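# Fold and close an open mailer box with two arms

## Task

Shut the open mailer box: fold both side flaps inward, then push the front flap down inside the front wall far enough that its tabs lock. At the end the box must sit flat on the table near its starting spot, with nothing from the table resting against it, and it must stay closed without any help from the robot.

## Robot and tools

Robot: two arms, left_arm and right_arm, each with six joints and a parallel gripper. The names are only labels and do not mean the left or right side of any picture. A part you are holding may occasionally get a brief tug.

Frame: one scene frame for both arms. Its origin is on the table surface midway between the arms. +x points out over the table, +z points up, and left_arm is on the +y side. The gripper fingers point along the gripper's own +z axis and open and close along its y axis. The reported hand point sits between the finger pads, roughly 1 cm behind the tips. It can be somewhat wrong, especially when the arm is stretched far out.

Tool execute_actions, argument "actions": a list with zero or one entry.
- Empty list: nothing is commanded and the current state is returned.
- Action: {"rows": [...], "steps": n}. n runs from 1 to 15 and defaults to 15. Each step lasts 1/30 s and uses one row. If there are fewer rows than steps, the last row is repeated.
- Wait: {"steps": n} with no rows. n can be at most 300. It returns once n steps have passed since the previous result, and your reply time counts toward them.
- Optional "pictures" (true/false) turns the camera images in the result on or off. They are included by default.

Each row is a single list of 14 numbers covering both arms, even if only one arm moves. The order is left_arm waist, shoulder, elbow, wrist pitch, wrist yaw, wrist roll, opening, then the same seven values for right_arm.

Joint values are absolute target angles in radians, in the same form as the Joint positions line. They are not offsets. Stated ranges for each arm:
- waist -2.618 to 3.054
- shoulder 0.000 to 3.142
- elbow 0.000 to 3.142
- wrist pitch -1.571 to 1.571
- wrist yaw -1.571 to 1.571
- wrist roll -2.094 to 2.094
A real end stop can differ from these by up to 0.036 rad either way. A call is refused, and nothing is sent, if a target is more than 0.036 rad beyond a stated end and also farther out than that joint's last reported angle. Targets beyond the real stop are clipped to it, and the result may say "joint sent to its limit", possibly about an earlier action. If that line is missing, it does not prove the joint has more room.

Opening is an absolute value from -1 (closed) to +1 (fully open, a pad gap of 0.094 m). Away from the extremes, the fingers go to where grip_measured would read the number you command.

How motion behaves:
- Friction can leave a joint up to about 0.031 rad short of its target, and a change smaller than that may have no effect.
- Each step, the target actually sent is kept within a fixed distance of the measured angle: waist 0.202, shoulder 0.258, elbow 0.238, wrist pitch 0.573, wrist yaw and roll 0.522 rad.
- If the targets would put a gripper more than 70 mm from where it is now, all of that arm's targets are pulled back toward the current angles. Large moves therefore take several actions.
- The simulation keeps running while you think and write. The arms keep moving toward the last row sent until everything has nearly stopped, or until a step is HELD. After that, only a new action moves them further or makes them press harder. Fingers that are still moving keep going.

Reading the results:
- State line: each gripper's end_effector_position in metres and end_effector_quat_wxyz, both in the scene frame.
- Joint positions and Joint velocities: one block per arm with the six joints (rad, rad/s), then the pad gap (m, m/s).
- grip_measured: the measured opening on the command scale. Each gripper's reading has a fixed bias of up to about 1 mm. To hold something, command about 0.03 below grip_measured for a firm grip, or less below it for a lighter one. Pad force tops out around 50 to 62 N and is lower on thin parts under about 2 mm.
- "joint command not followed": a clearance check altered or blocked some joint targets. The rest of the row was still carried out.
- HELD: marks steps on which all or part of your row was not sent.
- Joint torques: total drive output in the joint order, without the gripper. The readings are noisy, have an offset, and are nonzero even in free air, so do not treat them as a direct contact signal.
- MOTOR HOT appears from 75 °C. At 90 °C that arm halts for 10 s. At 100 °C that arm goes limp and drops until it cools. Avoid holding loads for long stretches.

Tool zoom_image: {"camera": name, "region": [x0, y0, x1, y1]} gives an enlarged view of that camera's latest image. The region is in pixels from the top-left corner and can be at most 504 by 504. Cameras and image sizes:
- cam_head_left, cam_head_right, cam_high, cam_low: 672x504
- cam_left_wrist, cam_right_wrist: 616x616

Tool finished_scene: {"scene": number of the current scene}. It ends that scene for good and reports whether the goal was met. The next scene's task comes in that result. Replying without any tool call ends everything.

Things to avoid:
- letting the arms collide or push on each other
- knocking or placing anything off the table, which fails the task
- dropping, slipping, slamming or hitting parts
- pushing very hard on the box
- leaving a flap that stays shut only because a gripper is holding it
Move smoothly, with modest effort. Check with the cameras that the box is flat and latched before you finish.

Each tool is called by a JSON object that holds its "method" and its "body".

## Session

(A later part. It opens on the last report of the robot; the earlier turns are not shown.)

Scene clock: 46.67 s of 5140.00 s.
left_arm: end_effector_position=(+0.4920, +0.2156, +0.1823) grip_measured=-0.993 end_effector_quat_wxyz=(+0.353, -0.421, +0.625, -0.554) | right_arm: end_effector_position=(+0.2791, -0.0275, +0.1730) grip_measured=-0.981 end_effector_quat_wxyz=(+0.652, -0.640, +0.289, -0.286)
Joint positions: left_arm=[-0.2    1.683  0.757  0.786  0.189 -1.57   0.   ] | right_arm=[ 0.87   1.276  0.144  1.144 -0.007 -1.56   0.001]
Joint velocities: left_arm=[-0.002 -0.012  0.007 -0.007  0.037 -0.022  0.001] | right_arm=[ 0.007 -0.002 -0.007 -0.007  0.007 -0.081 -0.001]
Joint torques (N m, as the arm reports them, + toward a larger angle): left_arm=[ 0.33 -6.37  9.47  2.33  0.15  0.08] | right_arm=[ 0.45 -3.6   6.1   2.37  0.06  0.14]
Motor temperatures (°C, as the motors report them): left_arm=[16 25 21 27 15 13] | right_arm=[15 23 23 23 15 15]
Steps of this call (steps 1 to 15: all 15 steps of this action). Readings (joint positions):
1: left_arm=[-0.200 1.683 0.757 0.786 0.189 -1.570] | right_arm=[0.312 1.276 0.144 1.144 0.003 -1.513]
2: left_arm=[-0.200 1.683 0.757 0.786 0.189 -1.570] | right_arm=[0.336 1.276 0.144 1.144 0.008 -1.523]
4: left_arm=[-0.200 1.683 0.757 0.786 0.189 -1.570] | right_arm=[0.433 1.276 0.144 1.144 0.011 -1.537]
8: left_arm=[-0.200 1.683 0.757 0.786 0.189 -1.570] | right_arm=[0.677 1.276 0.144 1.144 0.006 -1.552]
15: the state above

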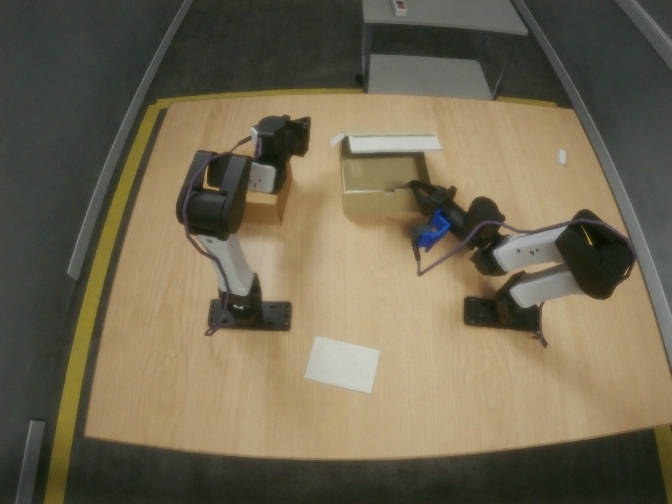

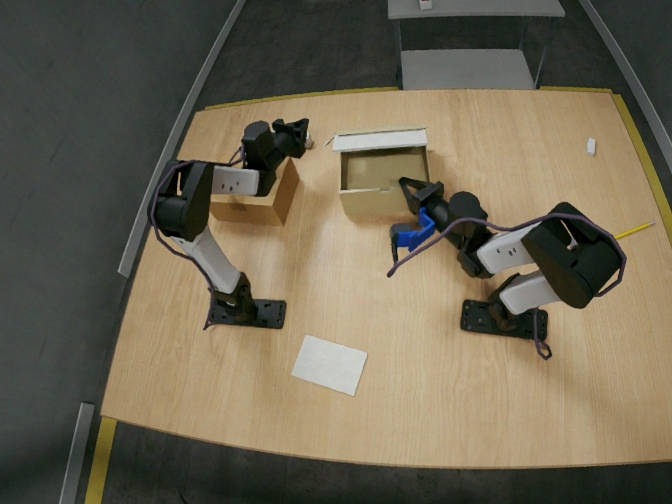

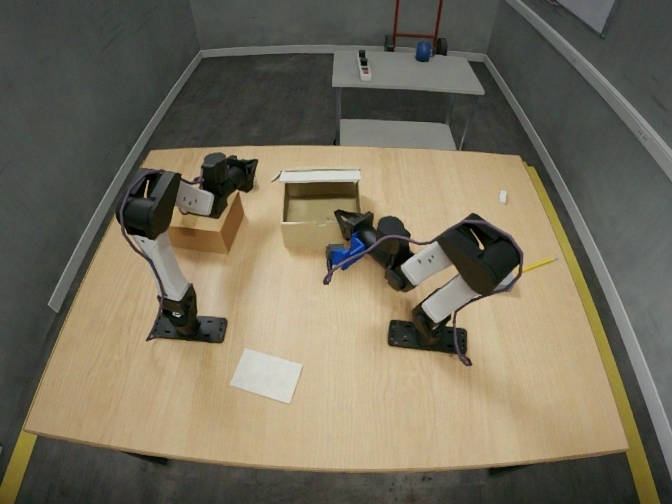

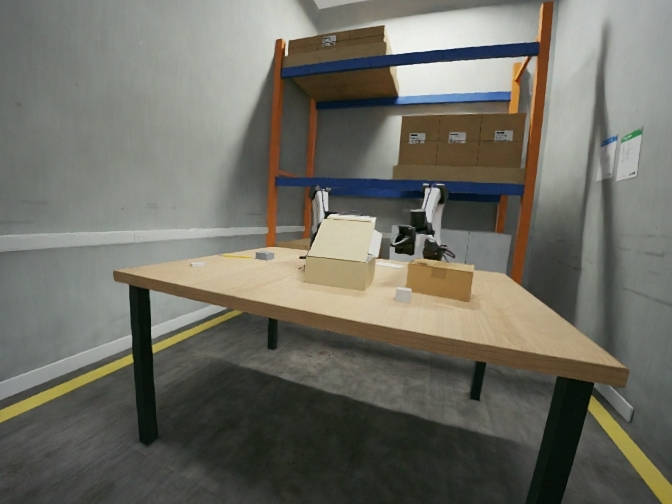

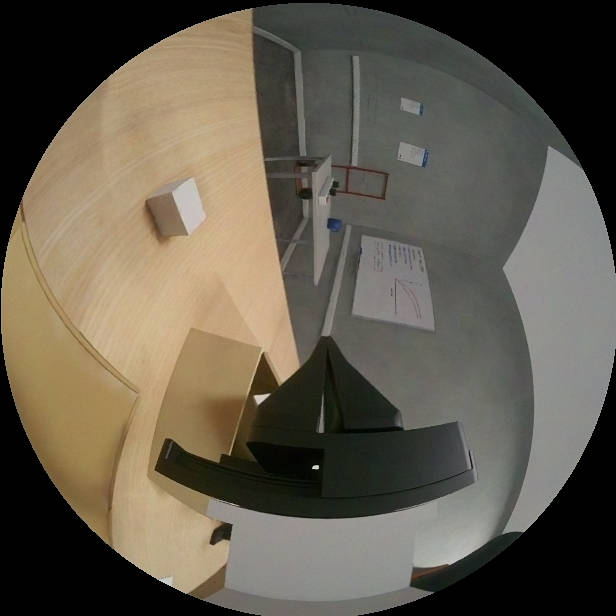

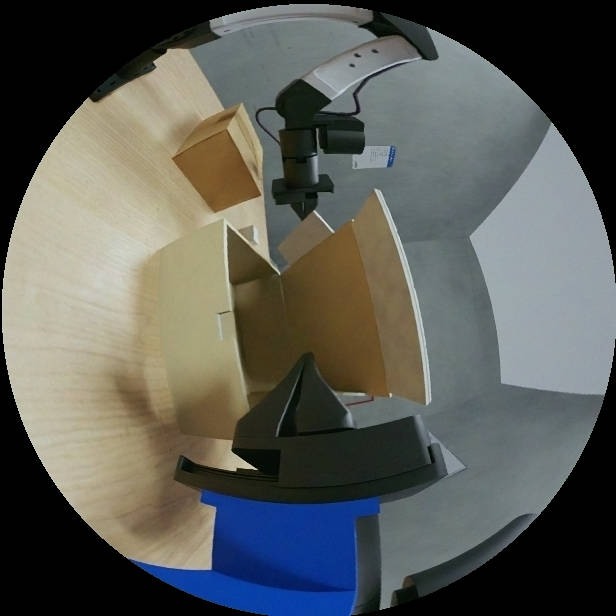

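{"method": "execute_actions", "body": {"actions": [{"rows":[[-0.2,1.7,0.77,0.77,0.2,-1.57,-1,0.875,1.33,0.19,1.17,0,-1.4,-1],[-0.2,1.7,0.77,0.77,0.2,-1.57,-1,0.875,1.38,0.23,1.18,0,-1.2,-1],[-0.2,1.7,0.77,0.77,0.2,-1.57,-1,0.875,1.43,0.27,1.19,0,-1.0,-1],[-0.2,1.7,0.77,0.77,0.2,-1.57,-1,0.875,1.48,0.315,1.19,0,-1.0,-1],[-0.2,1.7,0.77,0.77,0.2,-1.57,-1,0.875,1.53,0.36,1.19,0,-1.0,-1],[-0.2,1.7,0.77,0.77,0.2,-1.57,-1,0.875,1.58,0.41,1.19,0,-1.0,-1],[-0.2,1.7,0.77,0.77,0.2,-1.57,-1,0.875,1.63,0.46,1.19,0,-1.0,-1],[-0.2,1.7,0.77,0.77,0.2,-1.57,-1,0.875,1.67,0.51,1.18,0,-1.0,-1],[-0.2,1.7,0.77,0.77,0.2,-1.57,-1,0.875,1.71,0.56,1.17,0,-1.0,-1],[-0.2,1.7,0.77,0.77,0.2,-1.57,-1,0.875,1.75,0.61,1.15,0,-1.0,-1],[-0.2,1.7,0.77,0.77,0.2,-1.57,-1,0.875,1.79,0.665,1.13,0,-1.0,-1],[-0.2,1.7,0.77,0.77,0.2,-1.57,-1,0.875,1.83,0.72,1.12,0,-1.0,-1]],"steps":15}]}}

Scene clock: 48.17 s of 5140.00 s.
left_arm: end_effector_position=(+0.4920, +0.2156, +0.1823) grip_measured=-0.993 end_effector_quat_wxyz=(+0.353, -0.421, +0.625, -0.554) | right_arm: end_effector_position=(+0.3873, +0.0683, +0.1814) grip_measured=-0.981 end_effector_quat_wxyz=(+0.707, -0.540, +0.444, -0.108)
Joint positions: left_arm=[-0.2    1.683  0.757  0.786  0.189 -1.57   0.   ] | right_arm=[ 0.87   1.818  0.703  1.139 -0.005 -1.035  0.001]
Joint velocities: left_arm=[ 0.002 -0.002  0.007  0.051  0.007 -0.037 -0.   ] | right_arm=[ 0.022  0.164  0.183 -0.022  0.007  0.198 -0.   ]
Joint torques (N m, as the arm reports them, + toward a larger angle): left_arm=[ 0.35 -6.36  9.47  2.33  0.15  0.08] | right_arm=[ 0.55 -8.48  8.15  2.2   0.05  0.27]
Motor temperatures (°C, as the motors report them): left_arm=[16 25 22 27 15 13] | right_arm=[15 23 23 23 15 15]
Steps of this call (steps 1 to 15: the robot went on to your last target; steps 16 to 30: nothing new was sent; steps 31 to 45: all 15 steps of this action). Readings (joint positions):
31: left_arm=[-0.200 1.683 0.757 0.786 0.189 -1.570] | right_arm=[0.870 1.281 0.147 1.146 -0.006 -1.538]
32: left_arm=[-0.200 1.683 0.757 0.786 0.189 -1.570] | right_arm=[0.870 1.301 0.162 1.150 -0.006 -1.480]
34: left_arm=[-0.200 1.683 0.757 0.786 0.189 -1.570] | right_arm=[0.870 1.381 0.224 1.159 -0.006 -1.316]
38: left_arm=[-0.200 1.683 0.757 0.786 0.189 -1.570] | right_arm=[0.870 1.582 0.415 1.169 -0.006 -1.134]
45: the state above

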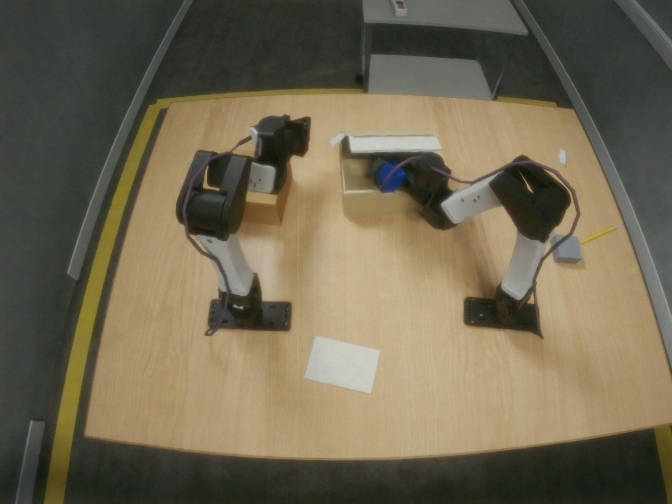

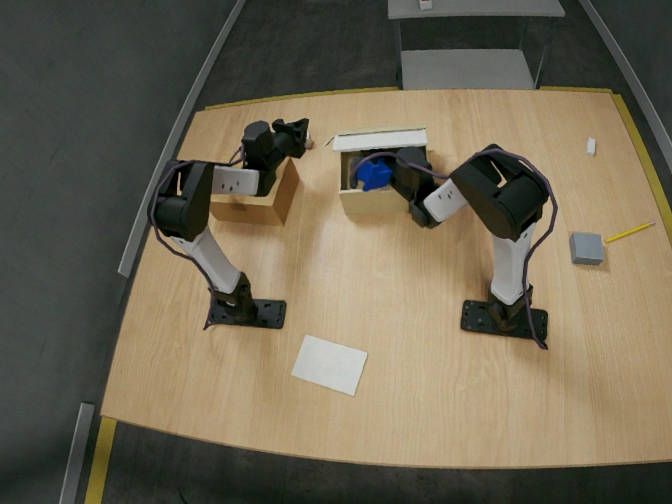

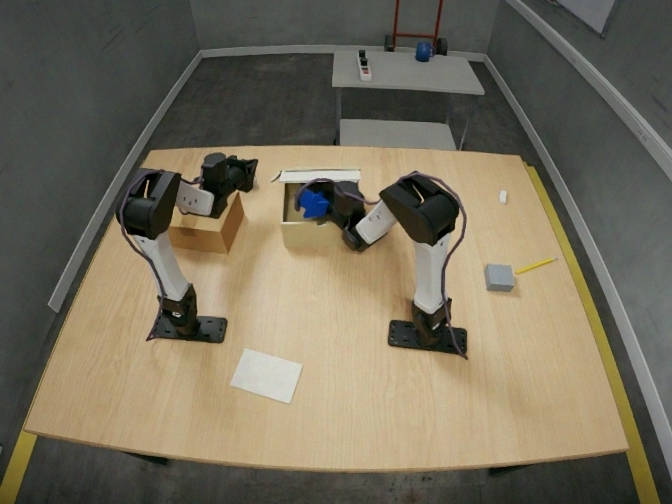

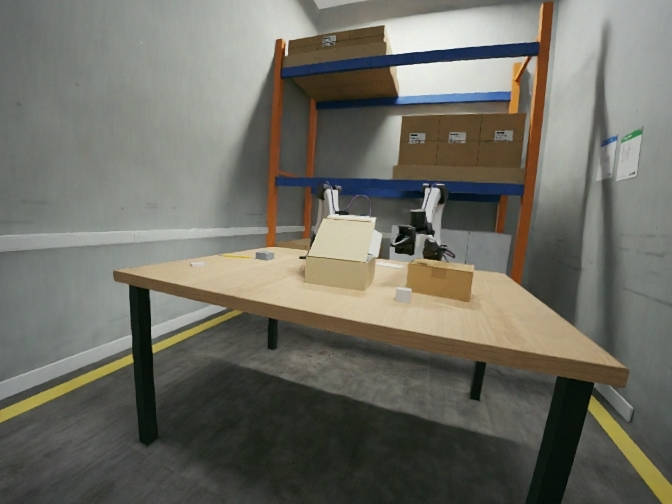

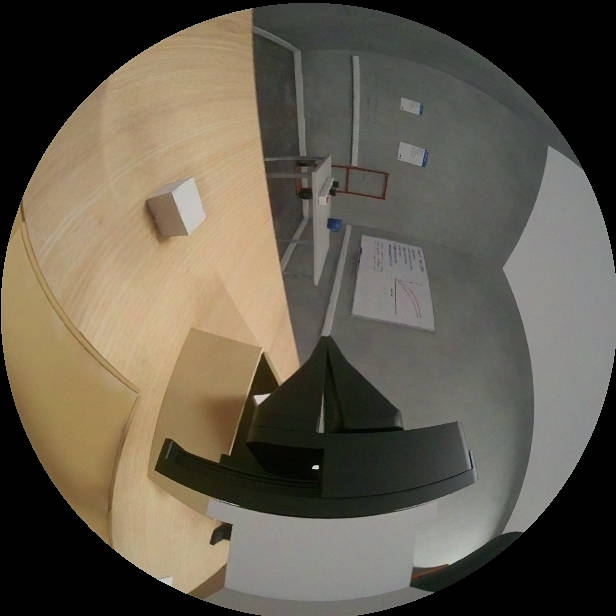

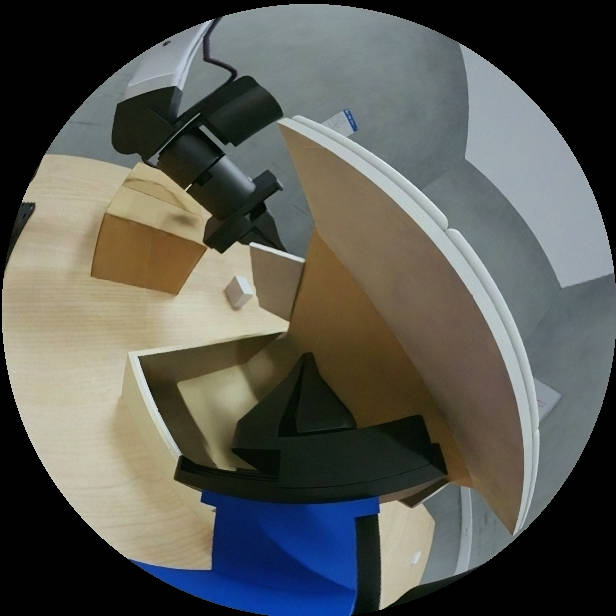

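{"method": "execute_actions", "body": {"actions": [{"rows":[[-0.2,1.7,0.77,0.77,0.25,-1.57,-1,0.875,1.85,0.75,1.11,0,-1.1,-1],[-0.2,1.7,0.77,0.77,0.3,-1.57,-1,0.875,1.87,0.78,1.1,0,-1.2,-1],[-0.2,1.7,0.77,0.77,0.35,-1.57,-1,0.875,1.89,0.81,1.09,0,-1.2,-1],[-0.2,1.7,0.77,0.77,0.4,-1.57,-1,0.875,1.91,0.84,1.08,0,-1.2,-1],[-0.2,1.7,0.77,0.77,0.45,-1.57,-1,0.875,1.93,0.87,1.07,0,-1.2,-1],[-0.2,1.7,0.77,0.77,0.5,-1.57,-1,0.875,1.95,0.9,1.06,0,-1.2,-1],[-0.2,1.7,0.77,0.77,0.55,-1.57,-1,0.875,1.965,0.915,1.05,0,-1.2,-1]],"steps":15}]}}

{"method": "zoom_image", "body": {"camera": "cam_low", "region": [260, 180, 460, 310]}}

Scene clock: 49.60 s of 5140.00 s.
left_arm: end_effector_position=(+0.4624, +0.1689, +0.1850) grip_measured=-0.993 end_effector_quat_wxyz=(+0.248, -0.327, +0.674, -0.615) | right_arm: end_effector_position=(+0.4212, +0.0985, +0.1750) grip_measured=-0.981 end_effector_quat_wxyz=(+0.690, -0.578, +0.406, -0.159)
Joint positions: left_arm=[-0.2    1.683  0.757  0.786  0.513 -1.57   0.   ] | right_arm=[ 0.87   1.955  0.898  1.059 -0.005 -1.184  0.001]
Joint velocities: left_arm=[ 0.002 -0.017  0.027  0.022  0.125 -0.022  0.   ] | right_arm=[ 0.017 -0.007 -0.002 -0.095 -0.081 -0.066  0.   ]
Joint torques (N m, as the arm reports them, + toward a larger angle): left_arm=[ 0.34 -6.32  9.43  2.28  0.18  0.09] | right_arm=[ 0.61 -9.35  9.62  2.16  0.04  0.11]
Motor temperatures (°C, as the motors report them): left_arm=[16 25 22 27 15 13] | right_arm=[15 23 23 23 15 15]
Steps of this call (steps 1 to 28: the robot went on to your last target; steps 29 to 43: all 15 steps of this action). Readings (joint positions):
29: left_arm=[-0.200 1.683 0.757 0.786 0.196 -1.570] | right_arm=[0.870 1.823 0.709 1.124 -0.005 -1.022]
30: left_arm=[-0.200 1.683 0.757 0.786 0.212 -1.570] | right_arm=[0.870 1.831 0.722 1.121 -0.005 -1.052]
32: left_arm=[-0.200 1.683 0.757 0.786 0.263 -1.570] | right_arm=[0.870 1.862 0.773 1.111 -0.005 -1.103]
36: left_arm=[-0.200 1.683 0.757 0.786 0.406 -1.570] | right_arm=[0.870 1.936 0.884 1.087 -0.005 -1.155]
43: the state above

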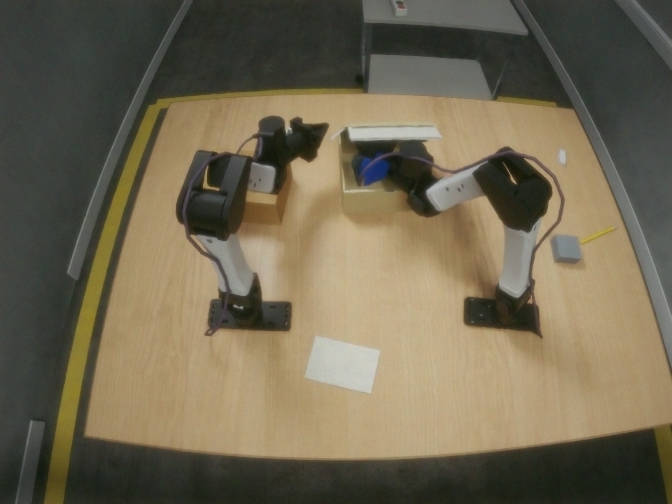

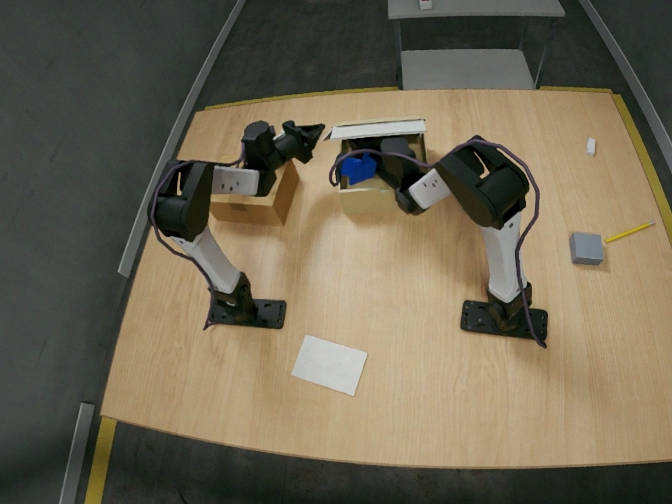

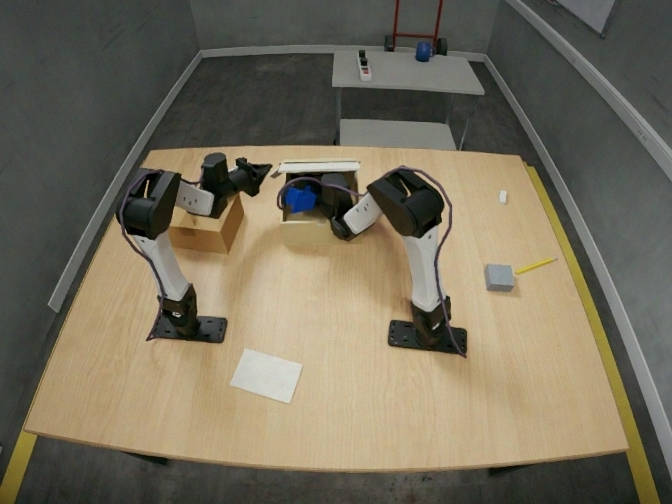

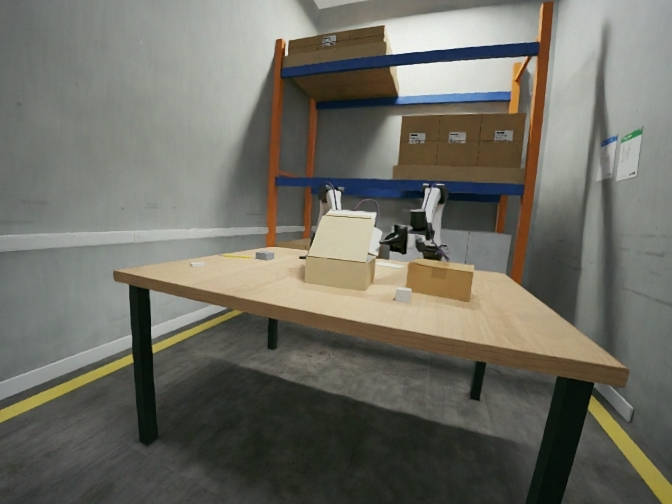

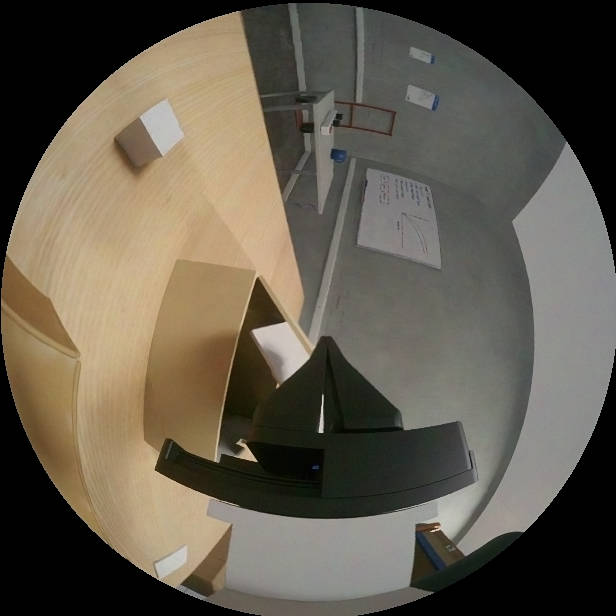

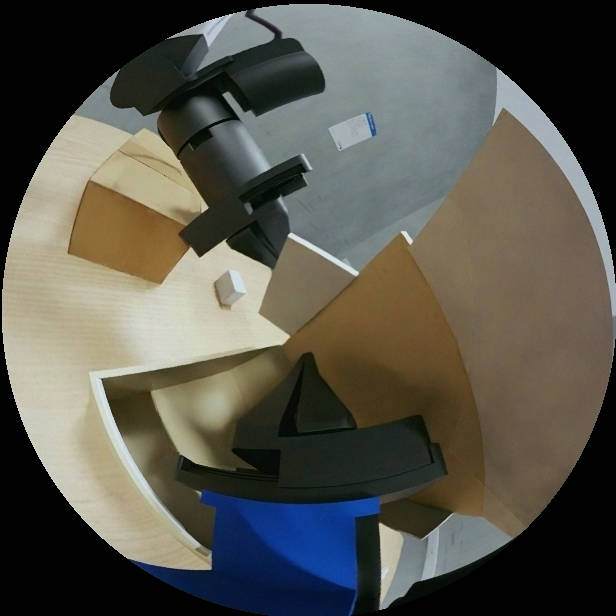

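Region (260, 180, 460, 310) of cam_low's 672x504 image, scaled by 2.520, with more detail than that image has; it fills the top 328 rows of this view, and the rest is white.

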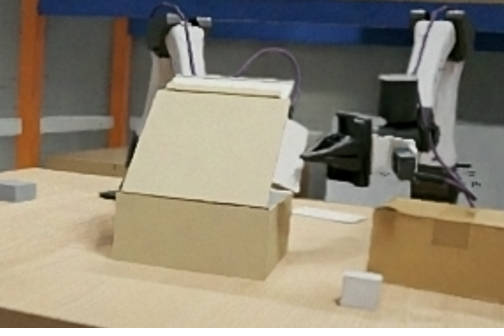

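{"method": "execute_actions", "body": {"actions": [{"rows":[[-0.2,1.7,0.77,0.77,0.57,-1.57,-1,0.875,1.98,0.94,1.05,0.04,-1.2,-1],[-0.2,1.7,0.77,0.77,0.59,-1.57,-1,0.875,1.995,0.96,1.05,0.08,-1.2,-1],[-0.2,1.7,0.77,0.77,0.61,-1.57,-1,0.875,2.005,0.975,1.05,0.1,-1.2,-1],[-0.2,1.7,0.77,0.77,0.63,-1.57,-1,0.875,2.005,0.975,1.05,0.1,-1.2,-1],[-0.2,1.7,0.77,0.77,0.66,-1.57,-1,0.875,2.005,0.975,1.05,0.1,-1.2,-1],[-0.2,1.7,0.77,0.77,0.69,-1.57,-1,0.875,2.005,0.975,1.05,0.1,-1.2,-1],[-0.2,1.7,0.77,0.77,0.72,-1.57,-1,0.875,2.005,0.975,1.05,0.1,-1.2,-1],[-0.2,1.7,0.77,0.77,0.75,-1.57,-1,0.875,2.005,0.975,1.05,0.1,-1.2,-1],[-0.2,1.7,0.77,0.77,0.78,-1.57,-1,0.875,2.005,0.975,1.05,0.1,-1.2,-1]],"steps":15}]}}

{"method": "zoom_image", "body": {"camera": "cam_low", "region": [260, 180, 460, 310]}}

Scene clock: 50.87 s of 5140.00 s.
left_arm: end_effector_position=(+0.4333, +0.1430, +0.1882) grip_measured=-0.993 end_effector_quat_wxyz=(+0.170, -0.255, +0.698, -0.648) | right_arm: end_effector_position=(+0.4411, +0.0946, +0.1787) grip_measured=-0.981 end_effector_quat_wxyz=(+0.686, -0.555, +0.428, -0.194)
Joint positions: left_arm=[-0.2    1.683  0.757  0.786  0.741 -1.57   0.   ] | right_arm=[ 0.87   1.992  0.957  1.051  0.089 -1.191  0.001]
Joint velocities: left_arm=[-0.007 -0.002  0.002 -0.037  0.198  0.022 -0.001] | right_arm=[ 0.012 -0.007  0.017 -0.007  0.066  0.007 -0.   ]
Joint torques (N m, as the arm reports them, + toward a larger angle): left_arm=[ 0.44 -6.23  9.34  2.19  0.26  0.08] | right_arm=[ 0.64 -9.56  9.85  2.25  0.12  0.09]
Motor temperatures (°C, as the motors report them): left_arm=[16 25 22 27 15 13] | right_arm=[15 23 23 24 15 15]
Steps of this call (steps 1 to 23: the robot went on to your last target; steps 24 to 38: all 15 steps of this action). Readings (joint positions):
24: left_arm=[-0.200 1.683 0.757 0.786 0.542 -1.570] | right_arm=[0.870 1.956 0.902 1.055 0.001 -1.191]
25: left_arm=[-0.200 1.683 0.757 0.786 0.548 -1.570] | right_arm=[0.870 1.963 0.913 1.054 0.013 -1.191]
27: left_arm=[-0.200 1.683 0.757 0.786 0.569 -1.570] | right_arm=[0.870 1.981 0.943 1.054 0.042 -1.191]
31: left_arm=[-0.200 1.683 0.757 0.786 0.644 -1.570] | right_arm=[0.870 1.991 0.957 1.054 0.074 -1.191]
38: the state above

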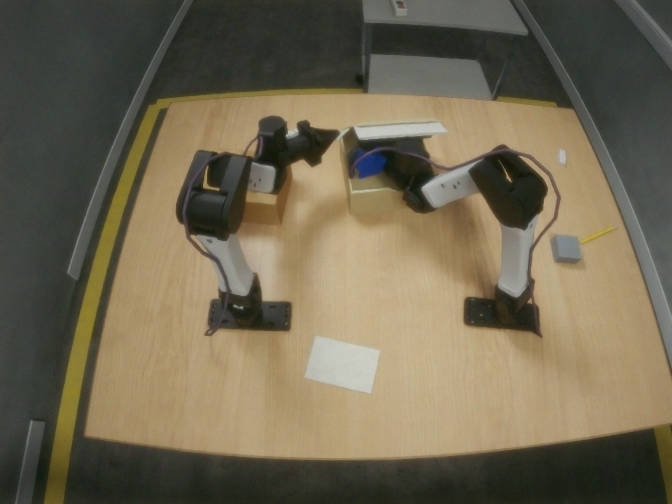

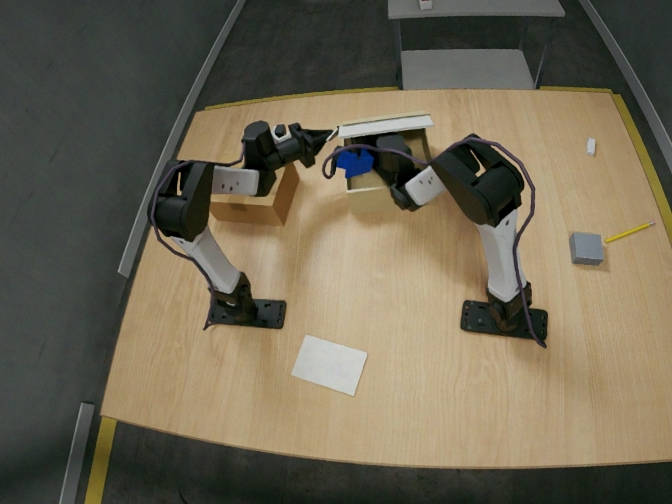

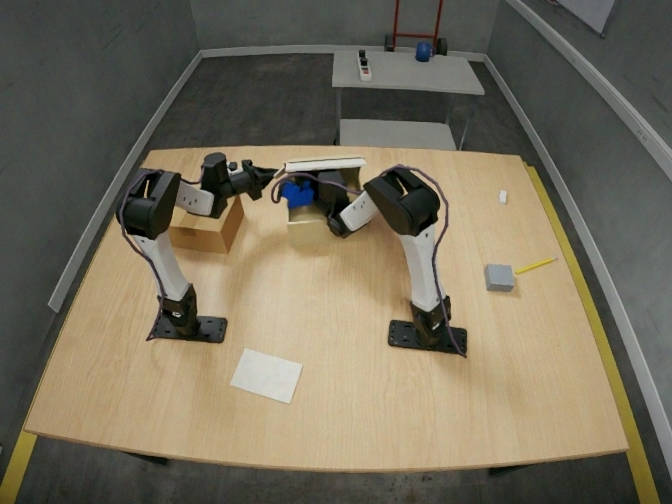

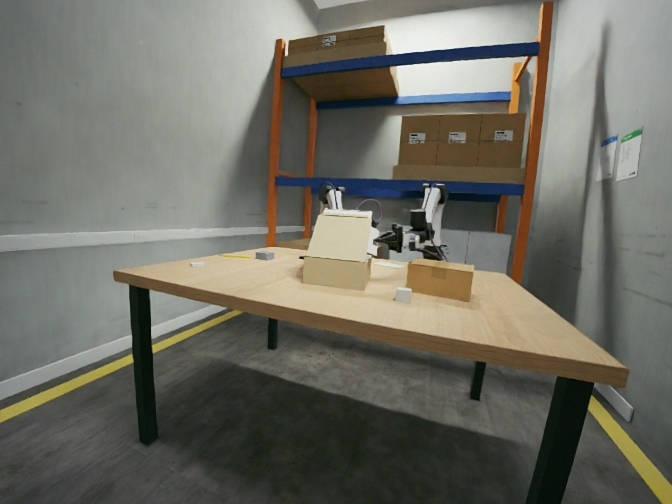

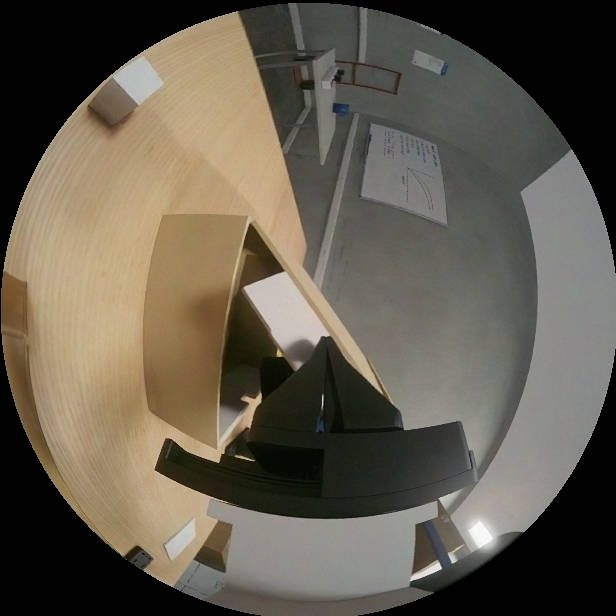

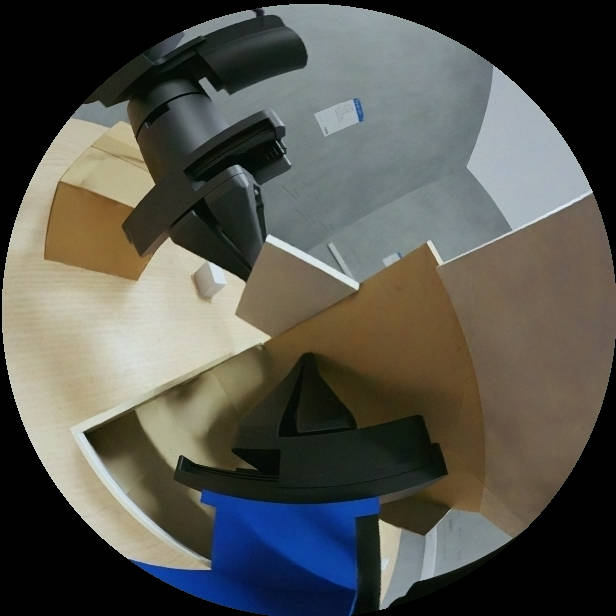

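Region (260, 180, 460, 310) of cam_low's 672x504 image, scaled by 2.520, with more detail than that image has; it fills the top 328 rows of this view, and the rest is white.

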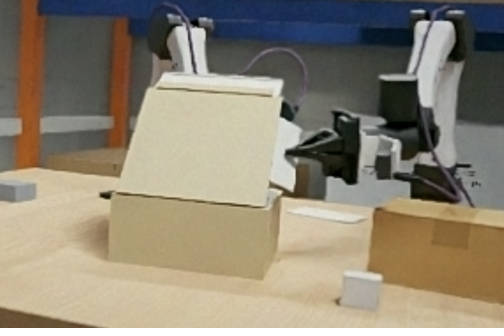

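{"method": "execute_actions", "body": {"actions": [{"rows":[[-0.21,1.7,0.77,0.77,0.78,-1.57,-1,0.88,2.005,0.975,1.05,0.08,-1.2,-1],[-0.22,1.7,0.77,0.77,0.78,-1.57,-1,0.885,2.01,0.98,1.05,0.08,-1.2,-1],[-0.23,1.7,0.77,0.77,0.78,-1.57,-1,0.89,2.015,0.99,1.05,0.08,-1.2,-1],[-0.24,1.7,0.77,0.77,0.78,-1.57,-1,0.89,2.015,0.99,1.05,0.08,-1.2,-1],[-0.25,1.7,0.77,0.77,0.78,-1.57,-1,0.89,2.015,0.99,1.05,0.08,-1.2,-1],[-0.26,1.7,0.77,0.77,0.78,-1.57,-1,0.89,2.015,0.99,1.05,0.08,-1.2,-1]],"steps":15}]}}

{"method": "zoom_image", "body": {"camera": "cam_low", "region": [260, 180, 460, 310]}}

Scene clock: 52.17 s of 5140.00 s.
left_arm: end_effector_position=(+0.4176, +0.1193, +0.1886) grip_measured=-0.993 end_effector_quat_wxyz=(+0.143, -0.227, +0.706, -0.655) | right_arm: end_effector_position=(+0.4385, +0.1018, +0.1725) grip_measured=-0.981 end_effector_quat_wxyz=(+0.682, -0.563, +0.427, -0.189)
Joint positions: left_arm=[-0.252  1.683  0.757  0.786  0.769 -1.57   0.   ] | right_arm=[ 0.882  2.006  0.967  1.041  0.087 -1.192  0.001]
Joint velocities: left_arm=[-0.007  0.002  0.002  0.022  0.022 -0.022 -0.001] | right_arm=[-0.007 -0.007 -0.002 -0.022 -0.022  0.007 -0.001]
Joint torques (N m, as the arm reports them, + toward a larger angle): left_arm=[-0.3  -6.25  9.32  2.19  0.21  0.08] | right_arm=[  0.73 -10.11  10.39   2.31  -0.03   0.08]
Motor temperatures (°C, as the motors report them): left_arm=[16 25 22 27 15 13] | right_arm=[15 23 23 24 15 15]
Steps of this call (steps 1 to 24: the robot went on to your last target; steps 25 to 39: all 15 steps of this action). Readings (joint positions):
25: left_arm=[-0.200 1.683 0.757 0.786 0.768 -1.570] | right_arm=[0.870 1.992 0.957 1.049 0.092 -1.191]
26: left_arm=[-0.201 1.683 0.757 0.786 0.768 -1.570] | right_arm=[0.870 1.992 0.957 1.049 0.091 -1.191]
28: left_arm=[-0.210 1.683 0.757 0.786 0.768 -1.570] | right_arm=[0.874 1.996 0.963 1.048 0.090 -1.191]
32: left_arm=[-0.244 1.683 0.757 0.786 0.767 -1.570] | right_arm=[0.882 2.005 0.967 1.042 0.088 -1.192]
39: the state above

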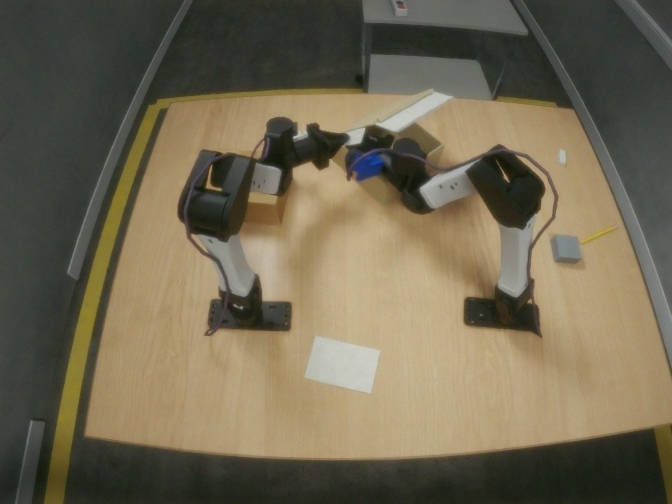

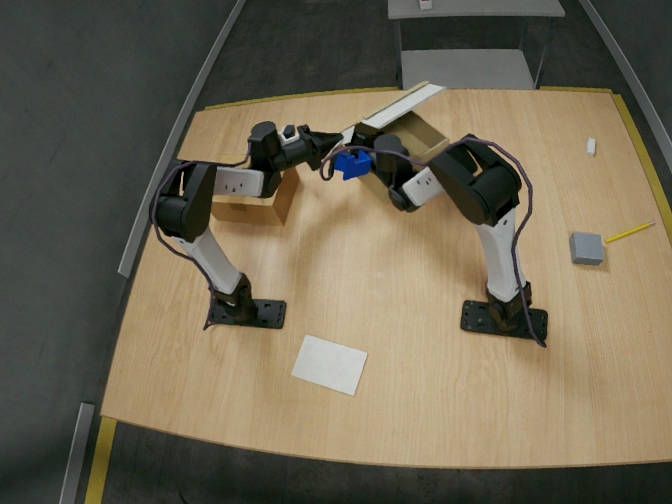

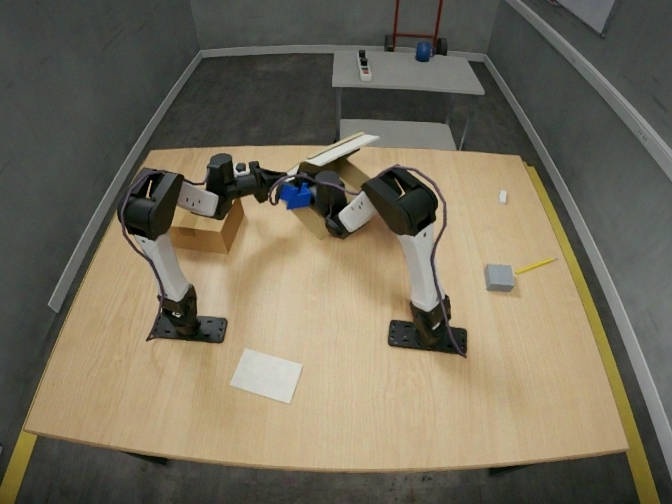

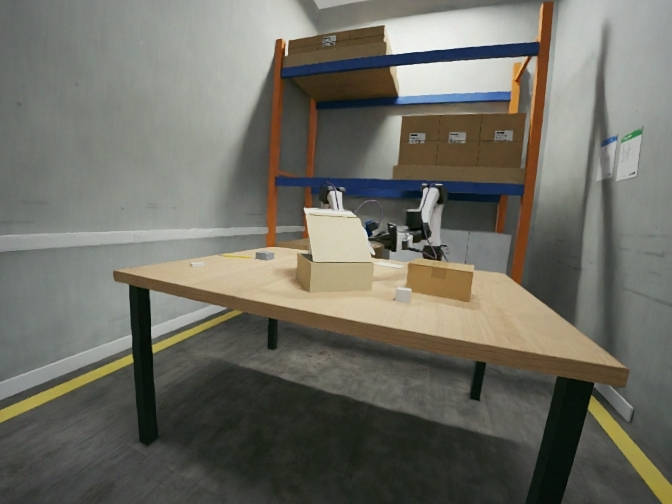

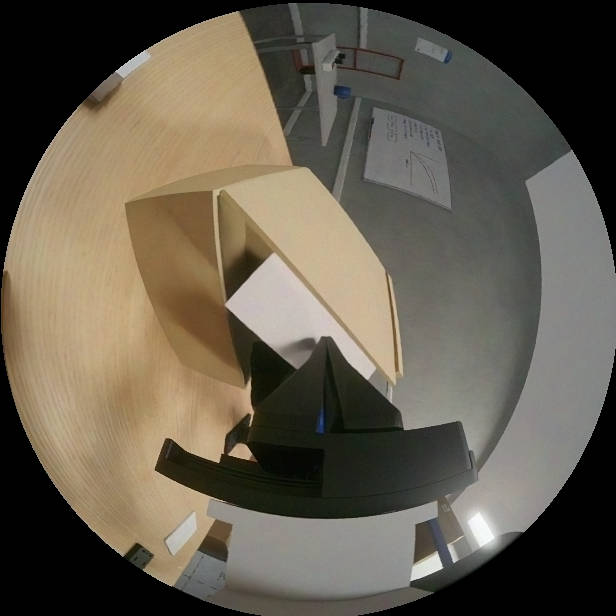

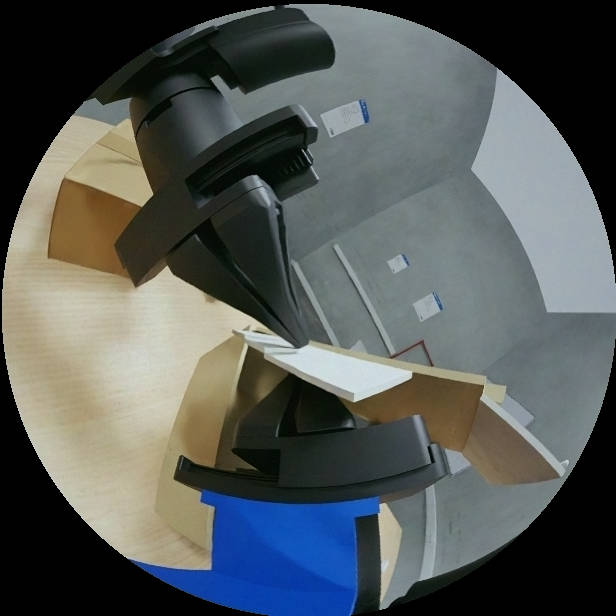

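Region (260, 180, 460, 310) of cam_low's 672x504 image, scaled by 2.520, with more detail than that image has; it fills the top 328 rows of this view, and the rest is white.

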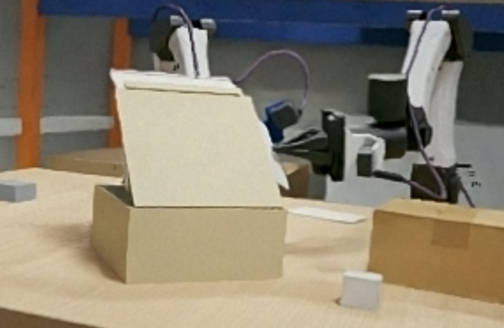

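{"method": "execute_actions", "body": {"actions": [{"rows":[[-0.23,1.7,0.77,0.77,0.78,-1.57,-1,0.88,2.0,0.97,1.05,0.08,-1.2,-1],[-0.21,1.7,0.77,0.77,0.78,-1.57,-1,0.88,2.0,0.97,1.05,0.08,-1.2,-1],[-0.18,1.7,0.77,0.77,0.78,-1.57,-1,0.88,2.0,0.97,1.05,0.08,-1.2,-1],[-0.15,1.7,0.77,0.77,0.78,-1.57,-1,0.88,1.96,0.91,1.06,0.06,-1.2,-1],[-0.12,1.7,0.77,0.77,0.78,-1.57,-1,0.88,1.91,0.84,1.08,0.03,-1.2,-1],[-0.09,1.7,0.77,0.77,0.78,-1.57,-1,0.88,1.85,0.76,1.1,0,-1.2,-1],[-0.06,1.7,0.77,0.77,0.78,-1.57,-1,0.88,1.79,0.68,1.13,0,-1.2,-1],[-0.06,1.7,0.77,0.77,0.78,-1.57,-1,0.88,1.73,0.6,1.16,0,-1.2,-1],[-0.06,1.7,0.77,0.77,0.78,-1.57,-1,0.88,1.67,0.52,1.17,0,-1.2,-1],[-0.06,1.7,0.77,0.77,0.78,-1.57,-1,0.88,1.6,0.45,1.17,0,-1.2,-1],[-0.06,1.7,0.77,0.77,0.78,-1.57,-1,0.88,1.52,0.38,1.15,0,-1.3,-1],[-0.06,1.7,0.77,0.77,0.78,-1.57,-1,0.88,1.43,0.32,1.1,0,-1.4,-1],[-0.06,1.7,0.77,0.77,0.78,-1.57,-1,0.88,1.33,0.28,1.05,0,-1.57,-1],[-0.06,1.7,0.77,0.77,0.78,-1.57,-1,0.88,1.2,0.26,0.95,0,-1.57,-1],[-0.06,1.7,0.77,0.77,0.78,-1.57,-1,0.88,1.05,0.26,0.8,0,-1.57,-1]],"steps":15}], "pictures": false}}

{"method": "execute_actions", "body": {"actions": [{"steps":20}]}}

{"method": "zoom_image", "body": {"camera": "cam_head_left", "region": [290, 70, 500, 230]}}

Scene clock: 54.17 s of 5140.00 s.
left_arm: end_effector_position=(+0.4552, +0.2006, +0.1887) grip_measured=-0.993 end_effector_quat_wxyz=(+0.205, -0.294, +0.681, -0.639) | right_arm: end_effector_position=(+0.3006, -0.0066, +0.1872) grip_measured=-0.981 end_effector_quat_wxyz=(+0.663, -0.621, +0.348, -0.230)
Joint positions: left_arm=[-0.054  1.683  0.757  0.786  0.775 -1.57   0.   ] | right_arm=[ 0.882  1.315  0.29   1.011  0.013 -1.394  0.001]
Joint velocities: left_arm=[ 0.002 -0.027  0.002 -0.007 -0.066 -0.037  0.001] | right_arm=[-0.007 -2.684 -0.686 -1.634 -0.081 -1.238  0.001]
Joint torques (N m, as the arm reports them, + toward a larger angle): left_arm=[-0.21 -6.24  9.31  2.18  0.16  0.08] | right_arm=[ 0.14 -4.14  9.43  2.65 -0.04  0.13]
Motor temperatures (°C, as the motors report them): left_arm=[16 25 22 27 15 13] | right_arm=[15 24 23 24 15 15]
Steps of this call (steps 1 to 15: the robot went on to your last target; steps 16 to 45: nothing new was sent; steps 46 to 60: all 15 steps of this action). Readings (joint positions):
46: left_arm=[-0.251 1.683 0.757 0.786 0.770 -1.570] | right_arm=[0.882 2.006 0.967 1.041 0.087 -1.192]
47: left_arm=[-0.246 1.683 0.757 0.786 0.772 -1.570] | right_arm=[0.882 2.006 0.967 1.041 0.087 -1.192]
49: left_arm=[-0.214 1.683 0.757 0.786 0.777 -1.570] | right_arm=[0.882 2.002 0.960 1.042 0.084 -1.192]
53: left_arm=[-0.093 1.683 0.757 0.786 0.778 -1.570] | right_arm=[0.882 1.856 0.740 1.070 0.043 -1.192]
60: the state above

Scene clock: 54.83 s of 5140.00 s.
left_arm: end_effector_position=(+0.4552, +0.2006, +0.1887) grip_measured=-0.993 end_effector_quat_wxyz=(+0.205, -0.294, +0.681, -0.639) | right_arm: end_effector_position=(+0.2793, -0.0244, +0.2197) grip_measured=-0.981 end_effector_quat_wxyz=(+0.657, -0.635, +0.287, -0.288)
Joint positions: left_arm=[-0.054  1.683  0.757  0.786  0.775 -1.57   0.   ] | right_arm=[ 0.882  1.045  0.266  0.808  0.006 -1.56   0.001]
Joint velocities: left_arm=[-0.012 -0.002 -0.002  0.022  0.007 -0.051  0.001] | right_arm=[ 0.002 -0.002 -0.002 -0.022  0.022  0.051 -0.   ]
Joint torques (N m, as the arm reports them, + toward a larger angle): left_arm=[-0.21 -6.25  9.32  2.18  0.15  0.08] | right_arm=[ 0.14 -2.09  8.6   2.17 -0.05  0.08]
Motor temperatures (°C, as the motors report them): left_arm=[16 25 22 27 15 13] | right_arm=[15 24 23 24 15 15]
Steps of this call (steps 1 to 20: the robot went on to your last target). Readings (joint positions):
1: left_arm=[-0.054 1.683 0.757 0.786 0.775 -1.570] | right_arm=[0.882 1.223 0.273 0.960 0.011 -1.428]
2: left_arm=[-0.054 1.683 0.757 0.786 0.775 -1.570] | right_arm=[0.882 1.146 0.266 0.927 0.010 -1.455]
4: left_arm=[-0.054 1.683 0.757 0.786 0.775 -1.570] | right_arm=[0.882 1.060 0.266 0.912 0.008 -1.493]
8: left_arm=[-0.054 1.683 0.757 0.786 0.775 -1.570] | right_arm=[0.882 1.045 0.266 0.859 0.006 -1.533]
20: the state above

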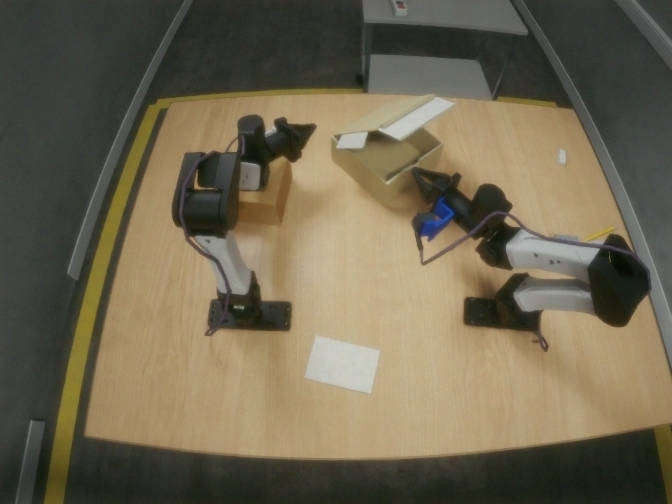

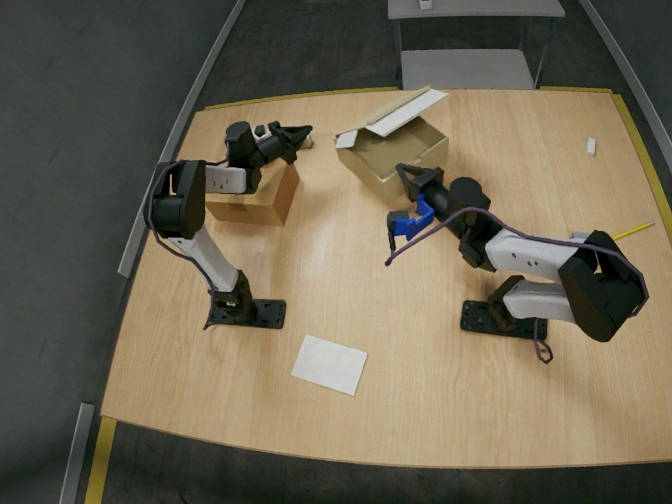

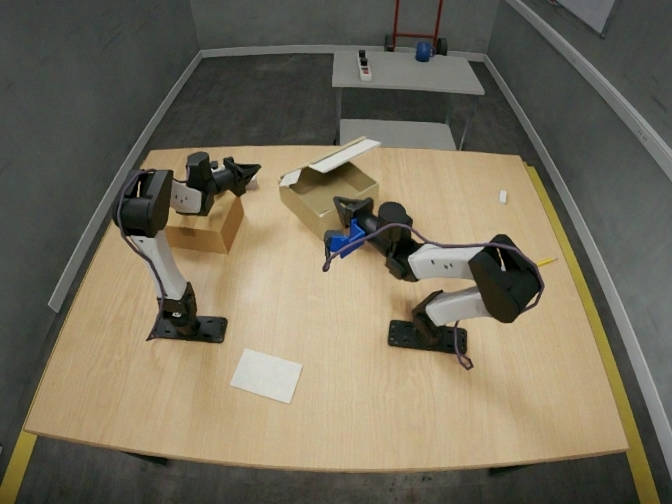

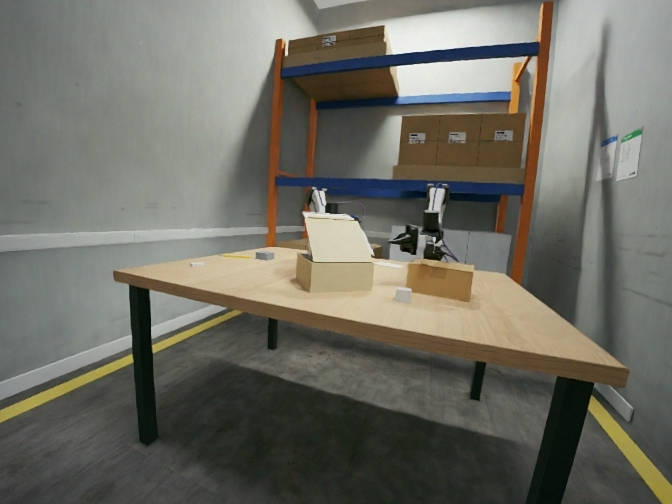

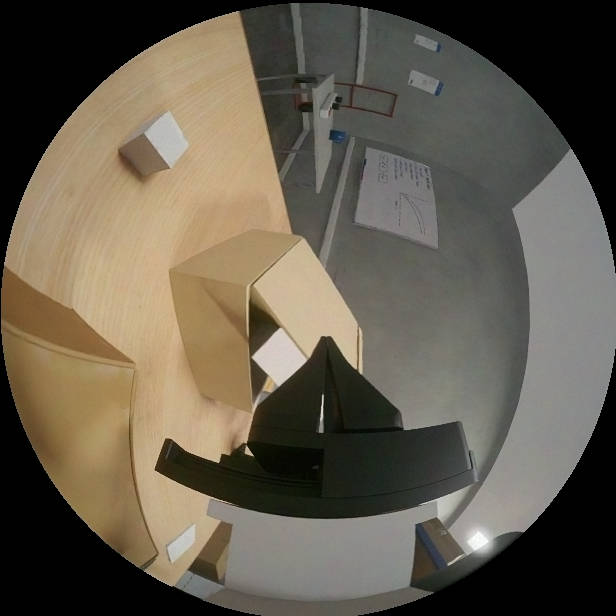

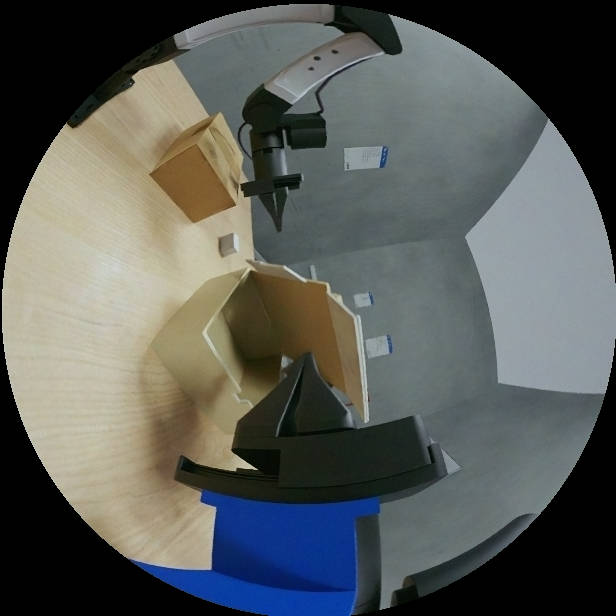

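Region (290, 70, 500, 230) of cam_head_left's 672x504 image, scaled by 2.400, with more detail than that image has; it fills the top 384 rows of this view, and the rest is white.

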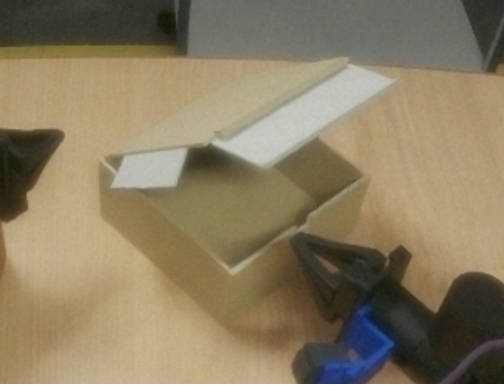

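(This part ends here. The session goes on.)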